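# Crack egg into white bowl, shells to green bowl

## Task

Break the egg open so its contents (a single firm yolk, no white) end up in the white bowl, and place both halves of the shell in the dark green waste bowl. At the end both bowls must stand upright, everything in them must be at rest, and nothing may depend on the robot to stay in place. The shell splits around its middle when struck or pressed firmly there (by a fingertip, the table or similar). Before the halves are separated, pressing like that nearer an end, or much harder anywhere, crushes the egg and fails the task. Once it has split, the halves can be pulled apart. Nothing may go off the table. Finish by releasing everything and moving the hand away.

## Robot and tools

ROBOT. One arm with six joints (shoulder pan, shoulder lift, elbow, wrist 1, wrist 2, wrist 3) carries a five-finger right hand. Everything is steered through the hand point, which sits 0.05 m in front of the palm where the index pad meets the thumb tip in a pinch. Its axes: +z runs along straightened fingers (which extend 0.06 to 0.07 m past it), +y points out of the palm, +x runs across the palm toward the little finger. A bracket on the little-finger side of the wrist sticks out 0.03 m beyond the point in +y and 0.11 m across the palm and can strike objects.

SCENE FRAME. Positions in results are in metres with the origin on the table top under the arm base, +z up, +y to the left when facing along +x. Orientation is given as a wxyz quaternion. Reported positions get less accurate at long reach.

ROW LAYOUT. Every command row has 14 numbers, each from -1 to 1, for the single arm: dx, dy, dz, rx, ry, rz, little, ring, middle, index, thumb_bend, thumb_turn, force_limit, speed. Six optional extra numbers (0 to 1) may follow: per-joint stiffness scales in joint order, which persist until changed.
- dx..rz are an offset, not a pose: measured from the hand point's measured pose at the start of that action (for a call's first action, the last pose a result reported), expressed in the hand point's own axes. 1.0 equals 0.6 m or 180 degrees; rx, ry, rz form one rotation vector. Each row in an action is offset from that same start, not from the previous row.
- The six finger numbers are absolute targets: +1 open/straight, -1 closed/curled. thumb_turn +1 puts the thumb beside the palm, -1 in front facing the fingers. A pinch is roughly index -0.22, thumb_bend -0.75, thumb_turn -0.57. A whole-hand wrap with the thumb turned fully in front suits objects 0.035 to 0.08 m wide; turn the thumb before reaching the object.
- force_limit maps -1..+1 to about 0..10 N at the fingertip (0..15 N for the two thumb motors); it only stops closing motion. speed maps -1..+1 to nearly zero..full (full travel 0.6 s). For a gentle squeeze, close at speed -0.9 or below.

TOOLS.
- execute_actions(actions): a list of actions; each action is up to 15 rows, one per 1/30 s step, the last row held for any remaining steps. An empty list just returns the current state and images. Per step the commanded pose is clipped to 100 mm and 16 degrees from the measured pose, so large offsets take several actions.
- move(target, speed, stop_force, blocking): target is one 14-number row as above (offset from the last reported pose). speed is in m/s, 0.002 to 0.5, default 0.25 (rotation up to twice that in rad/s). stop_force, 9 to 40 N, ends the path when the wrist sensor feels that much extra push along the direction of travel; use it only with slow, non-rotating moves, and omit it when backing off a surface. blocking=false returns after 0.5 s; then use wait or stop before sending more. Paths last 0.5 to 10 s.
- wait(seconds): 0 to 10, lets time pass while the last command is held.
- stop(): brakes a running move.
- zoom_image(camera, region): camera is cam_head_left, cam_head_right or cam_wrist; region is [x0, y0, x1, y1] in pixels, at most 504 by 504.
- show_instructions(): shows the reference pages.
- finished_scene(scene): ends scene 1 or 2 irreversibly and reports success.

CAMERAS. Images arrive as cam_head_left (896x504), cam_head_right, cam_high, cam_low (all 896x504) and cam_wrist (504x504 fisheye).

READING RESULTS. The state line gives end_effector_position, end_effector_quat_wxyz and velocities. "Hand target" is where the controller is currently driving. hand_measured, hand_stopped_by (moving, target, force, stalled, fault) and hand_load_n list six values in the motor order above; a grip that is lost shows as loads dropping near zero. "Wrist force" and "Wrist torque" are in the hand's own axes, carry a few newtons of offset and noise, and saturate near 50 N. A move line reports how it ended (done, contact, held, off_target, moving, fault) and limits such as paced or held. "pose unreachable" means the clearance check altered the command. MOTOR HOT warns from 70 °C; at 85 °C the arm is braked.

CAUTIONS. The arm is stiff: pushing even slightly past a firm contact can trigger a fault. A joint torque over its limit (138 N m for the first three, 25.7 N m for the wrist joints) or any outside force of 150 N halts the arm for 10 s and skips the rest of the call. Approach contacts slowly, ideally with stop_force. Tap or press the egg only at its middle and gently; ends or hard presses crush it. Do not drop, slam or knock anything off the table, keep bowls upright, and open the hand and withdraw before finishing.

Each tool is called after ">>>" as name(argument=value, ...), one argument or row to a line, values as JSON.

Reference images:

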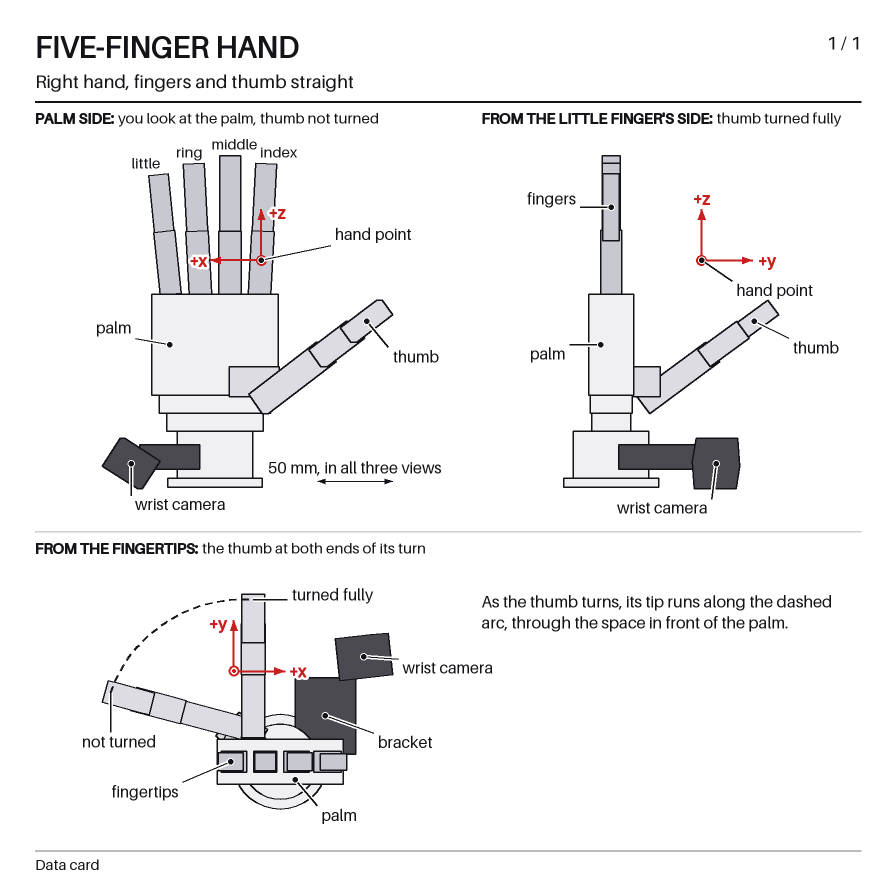

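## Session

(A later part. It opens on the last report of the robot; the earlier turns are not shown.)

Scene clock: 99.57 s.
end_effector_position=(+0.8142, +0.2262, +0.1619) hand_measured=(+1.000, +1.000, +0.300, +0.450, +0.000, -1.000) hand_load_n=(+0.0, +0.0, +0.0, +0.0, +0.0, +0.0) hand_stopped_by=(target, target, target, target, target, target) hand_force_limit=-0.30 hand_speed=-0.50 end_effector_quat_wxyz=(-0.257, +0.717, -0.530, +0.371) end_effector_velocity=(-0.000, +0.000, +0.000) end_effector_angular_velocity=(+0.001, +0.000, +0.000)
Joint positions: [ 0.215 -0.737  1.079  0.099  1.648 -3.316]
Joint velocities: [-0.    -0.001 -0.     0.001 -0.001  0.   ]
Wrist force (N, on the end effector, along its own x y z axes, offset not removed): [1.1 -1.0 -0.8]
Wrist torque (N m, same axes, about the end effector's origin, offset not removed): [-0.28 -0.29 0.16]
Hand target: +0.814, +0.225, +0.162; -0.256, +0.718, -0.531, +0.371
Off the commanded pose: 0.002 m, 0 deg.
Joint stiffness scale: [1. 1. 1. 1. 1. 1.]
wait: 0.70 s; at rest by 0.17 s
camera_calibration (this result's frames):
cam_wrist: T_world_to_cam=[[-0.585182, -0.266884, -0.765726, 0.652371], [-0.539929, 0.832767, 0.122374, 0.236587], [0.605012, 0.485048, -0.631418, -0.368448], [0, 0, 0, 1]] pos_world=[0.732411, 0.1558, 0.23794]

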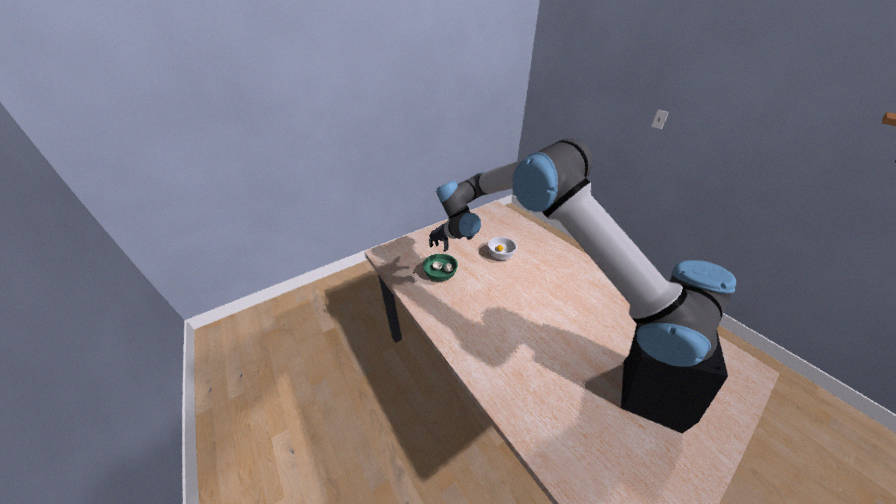

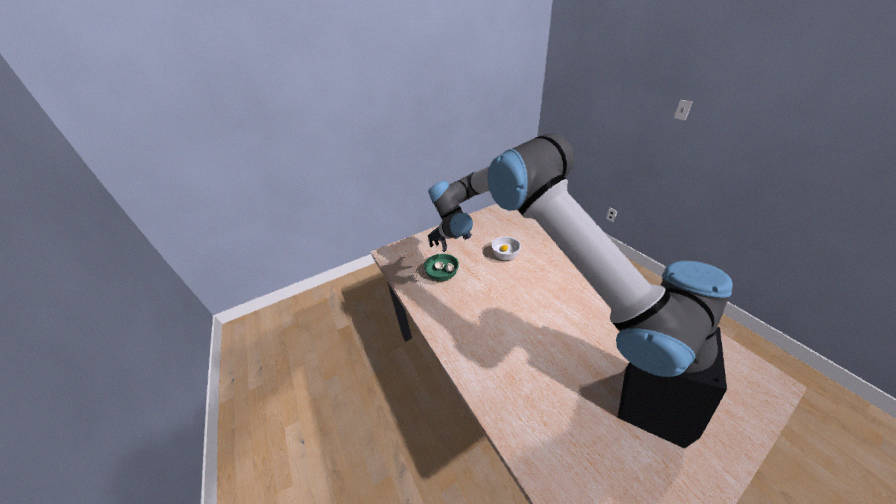

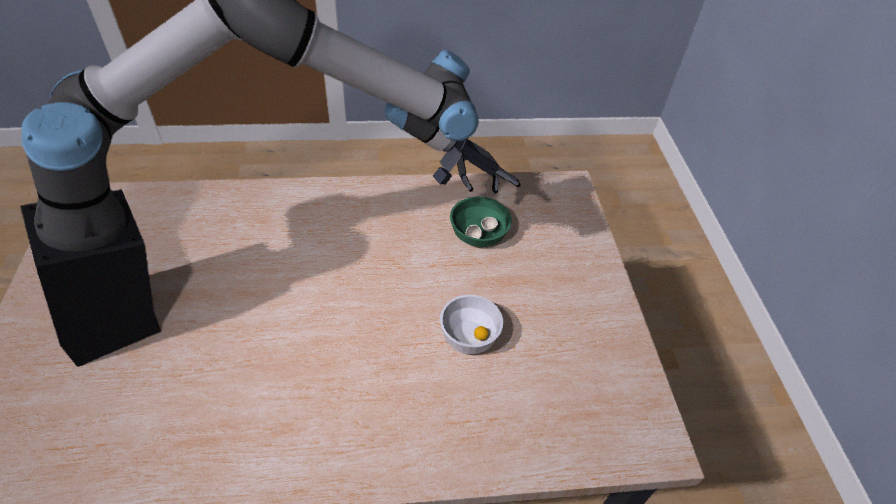

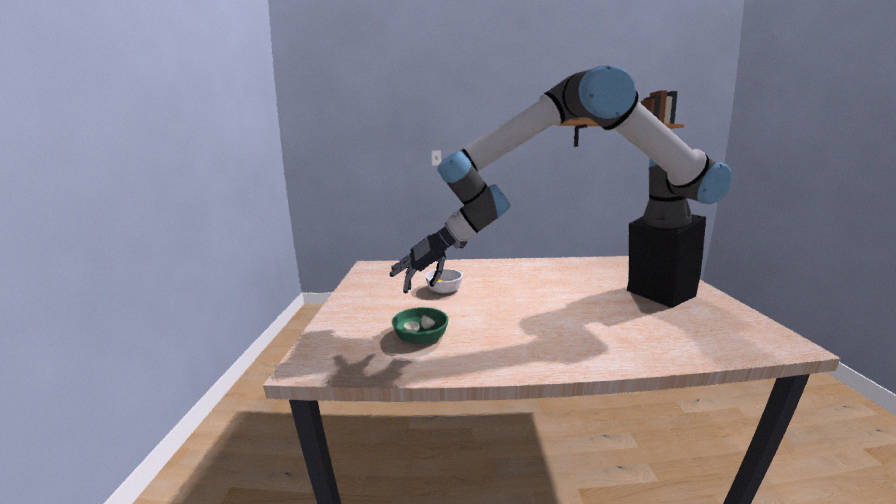

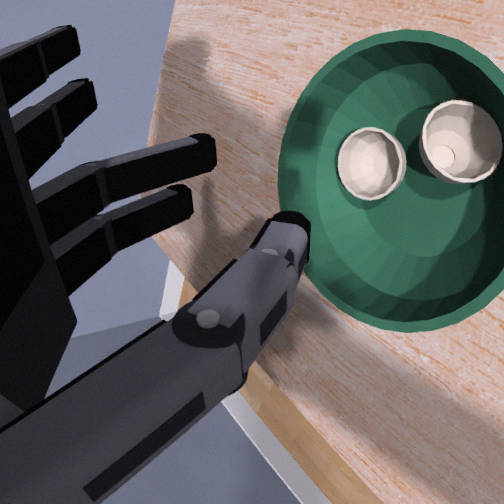

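>>> wait(
  seconds=10,
)

>>> wait(
  seconds=10,
)

>>> wait(
  seconds=0.4,
)

Scene clock: 109.73 s.
end_effector_position=(+0.8142, +0.2262, +0.1619) hand_measured=(+1.000, +1.000, +0.300, +0.450, +0.000, -1.000) hand_load_n=(+0.0, +0.0, +0.0, +0.0, +0.0, +0.0) hand_stopped_by=(target, target, target, target, target, target) hand_force_limit=-0.30 hand_speed=-0.50 end_effector_quat_wxyz=(-0.257, +0.717, -0.530, +0.371) end_effector_velocity=(-0.001, -0.000, -0.001) end_effector_angular_velocity=(+0.000, +0.001, -0.001)
Joint positions: [ 0.215 -0.737  1.079  0.099  1.648 -3.316]
Joint velocities: [-0.     0.     0.001 -0.     0.     0.001]
Wrist force (N, on the end effector, along its own x y z axes, offset not removed): [-1.7 -3.2 0.1]
Wrist torque (N m, same axes, about the end effector's origin, offset not removed): [-0.58 0.09 -0.23]
Hand target: +0.814, +0.225, +0.162; -0.256, +0.718, -0.531, +0.371
Off the commanded pose: 0.002 m, 0 deg.
Joint stiffness scale: [1. 1. 1. 1. 1. 1.]
wait: 10.00 s; at rest from the start
camera_calibration (this result's frames):
cam_wrist: T_world_to_cam=[[-0.585184, -0.266883, -0.765724, 0.652371], [-0.539928, 0.832768, 0.122375, 0.236586], [0.60501, 0.485048, -0.63142, -0.368446], [0, 0, 0, 1]] pos_world=[0.73241, 0.155799, 0.237939]

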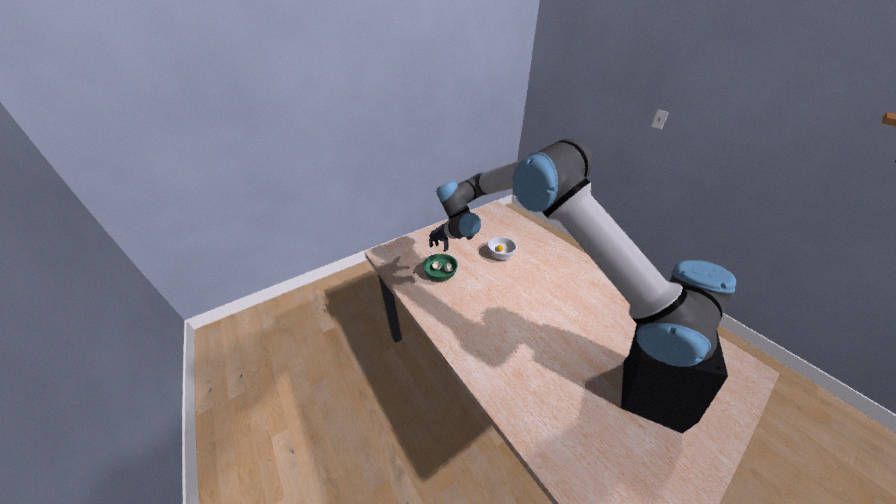

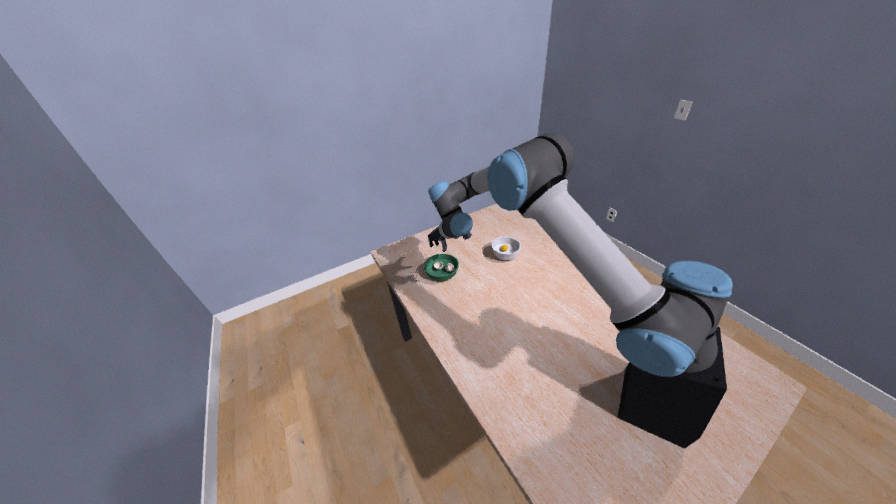

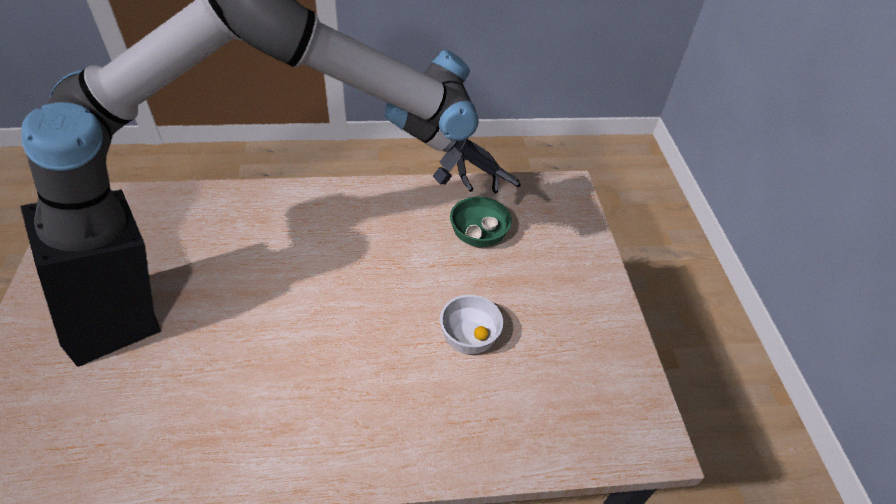

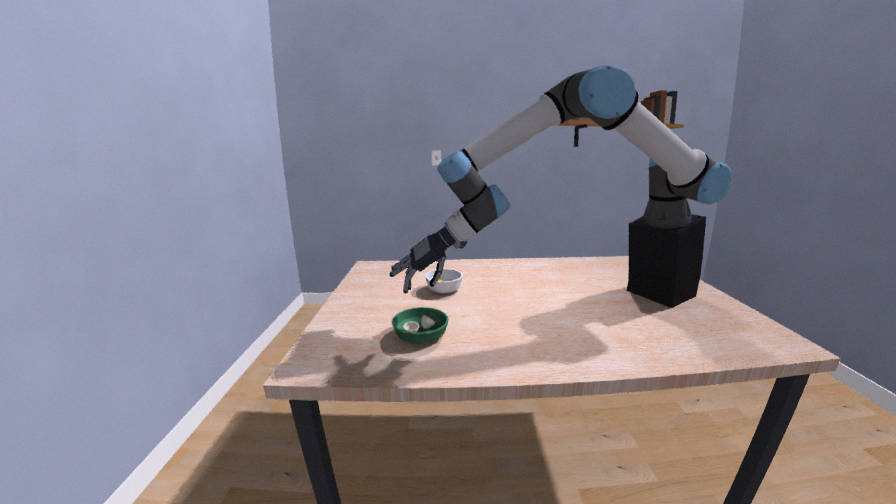

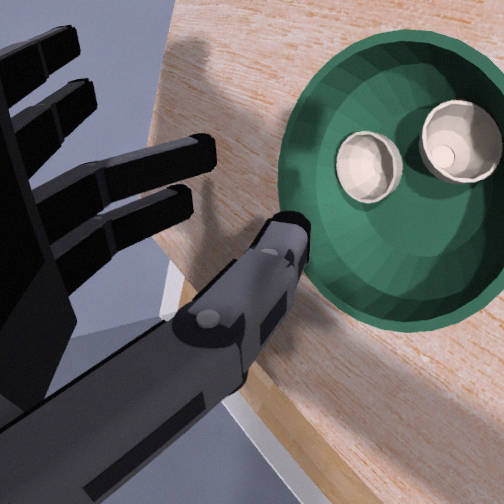

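Scene clock: 119.73 s.
end_effector_position=(+0.8142, +0.2262, +0.1619) hand_measured=(+1.000, +1.000, +0.300, +0.450, +0.000, -1.000) hand_load_n=(+0.0, +0.0, +0.0, +0.0, +0.0, +0.0) hand_stopped_by=(target, target, target, target, target, target) hand_force_limit=-0.30 hand_speed=-0.50 end_effector_quat_wxyz=(-0.257, +0.717, -0.530, +0.371) end_effector_velocity=(-0.000, -0.000, -0.001) end_effector_angular_velocity=(-0.002, +0.001, +0.001)
Joint positions: [ 0.215 -0.737  1.079  0.099  1.648 -3.316]
Joint velocities: [ 0.     0.001  0.001  0.     0.    -0.002]
Wrist force (N, on the end effector, along its own x y z axes, offset not removed): [1.5 -2.8 -0.5]
Wrist torque (N m, same axes, about the end effector's origin, offset not removed): [-0.55 -0.40 0.15]
Hand target: +0.814, +0.225, +0.162; -0.256, +0.718, -0.531, +0.371
Off the commanded pose: 0.002 m, 0 deg.
Joint stiffness scale: [1. 1. 1. 1. 1. 1.]
wait: 10.00 s; at rest by 0.17 s
camera_calibration (this result's frames):
cam_wrist: T_world_to_cam=[[-0.585187, -0.266883, -0.765722, 0.652371], [-0.539927, 0.832768, 0.122377, 0.236585], [0.605008, 0.485047, -0.631423, -0.368444], [0, 0, 0, 1]] pos_world=[0.732409, 0.155799, 0.237938]

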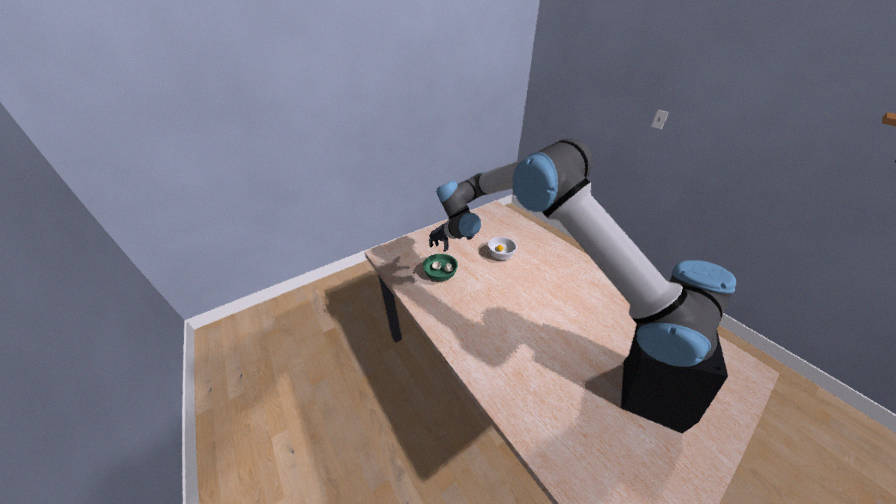

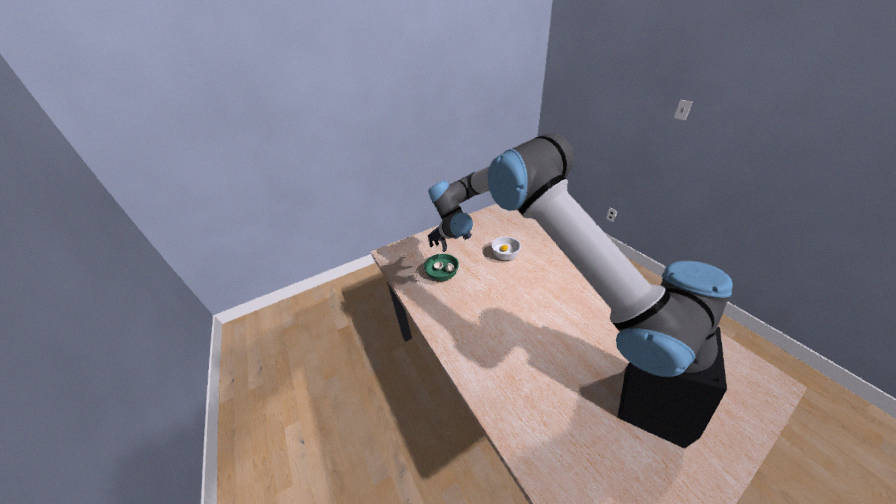

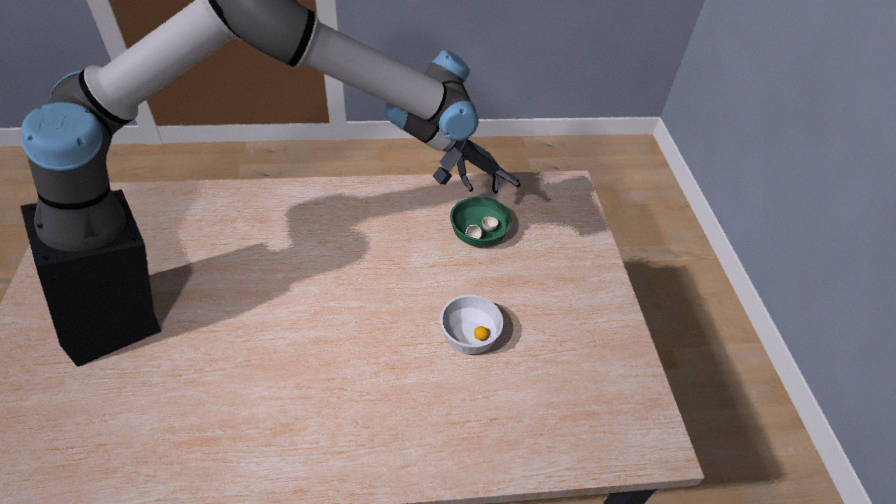

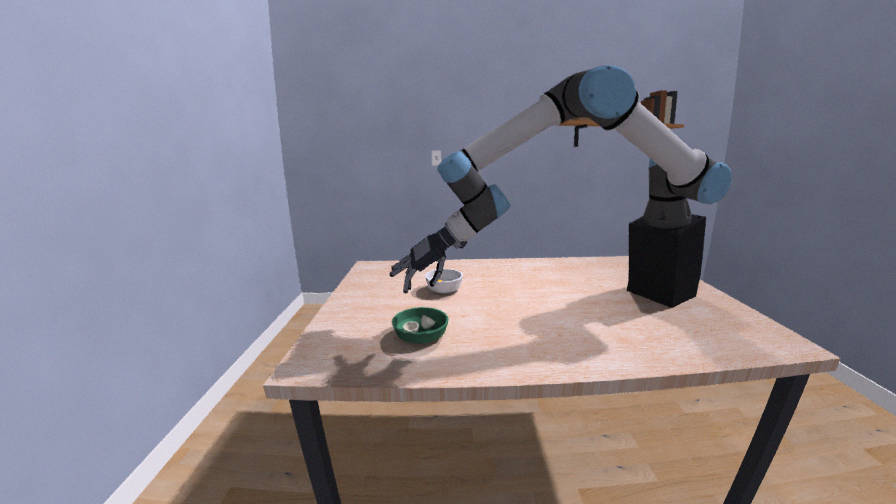

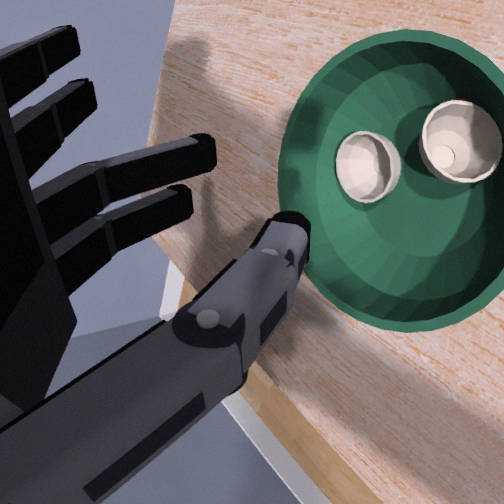

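Scene clock: 120.13 s.
end_effector_position=(+0.8142, +0.2262, +0.1619) hand_measured=(+1.000, +1.000, +0.300, +0.450, +0.000, -1.000) hand_load_n=(+0.0, +0.0, +0.0, +0.0, +0.0, +0.0) hand_stopped_by=(target, target, target, target, target, target) hand_force_limit=-0.30 hand_speed=-0.50 end_effector_quat_wxyz=(-0.257, +0.717, -0.530, +0.371) end_effector_velocity=(-0.001, -0.000, -0.001) end_effector_angular_velocity=(+0.000, +0.002, +0.000)
Joint positions: [ 0.215 -0.737  1.079  0.099  1.648 -3.316]
Joint velocities: [-0.     0.001  0.001 -0.    -0.001 -0.   ]
Wrist force (N, on the end effector, along its own x y z axes, offset not removed): [-0.8 -1.6 0.7]
Wrist torque (N m, same axes, about the end effector's origin, offset not removed): [-0.20 -0.11 -0.13]
Hand target: +0.814, +0.225, +0.162; -0.256, +0.718, -0.531, +0.371
Off the commanded pose: 0.002 m, 0 deg.
Joint stiffness scale: [1. 1. 1. 1. 1. 1.]
wait: 0.40 s; at rest by 0.17 s
camera_calibration (this result's frames):
cam_wrist: T_world_to_cam=[[-0.585187, -0.266883, -0.765722, 0.652371], [-0.539927, 0.832768, 0.122377, 0.236585], [0.605008, 0.485047, -0.631423, -0.368444], [0, 0, 0, 1]] pos_world=[0.732409, 0.155799, 0.237938]

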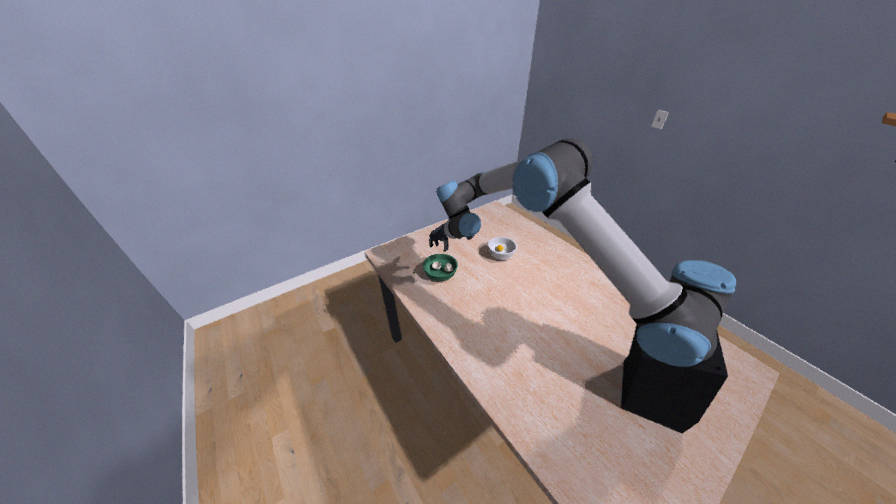

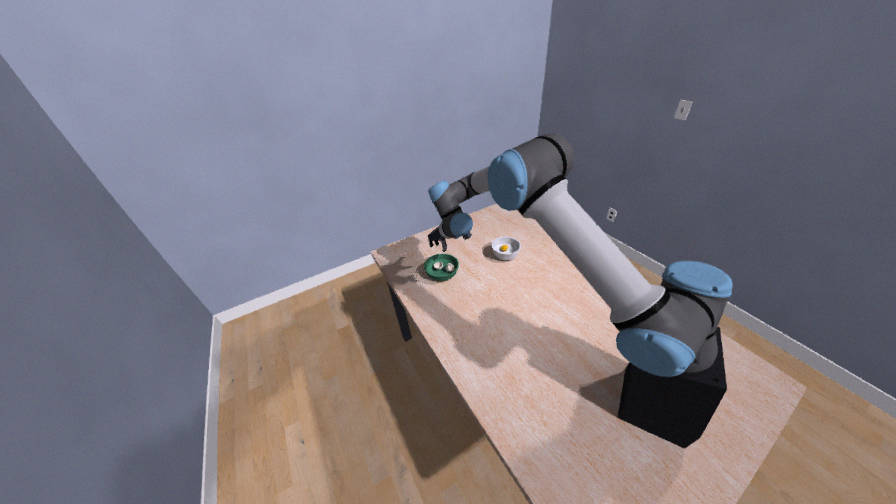

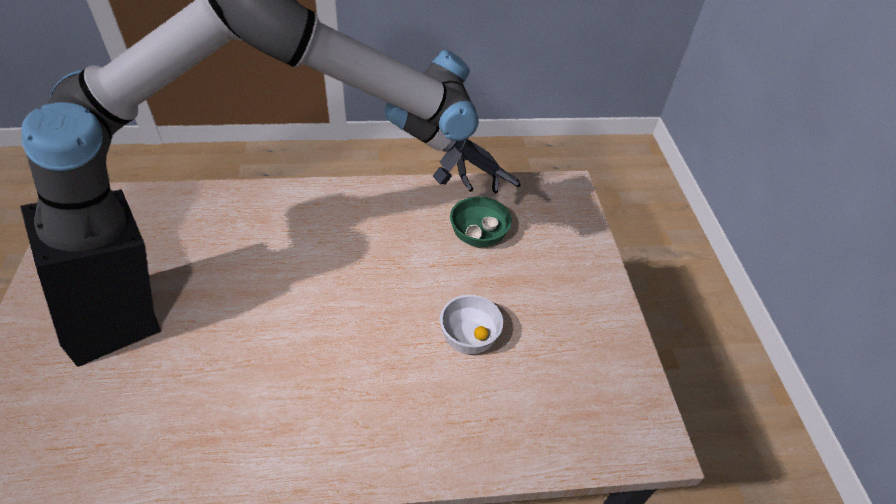

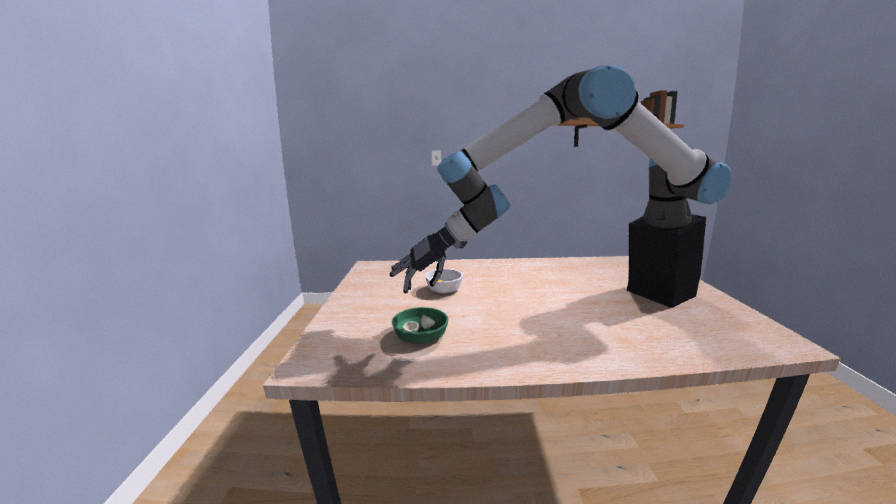

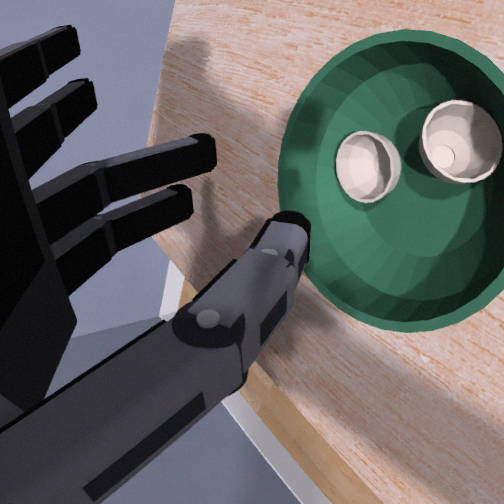

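>>> finished_scene(
  scene=1,
)

The scene is finished: the task was done.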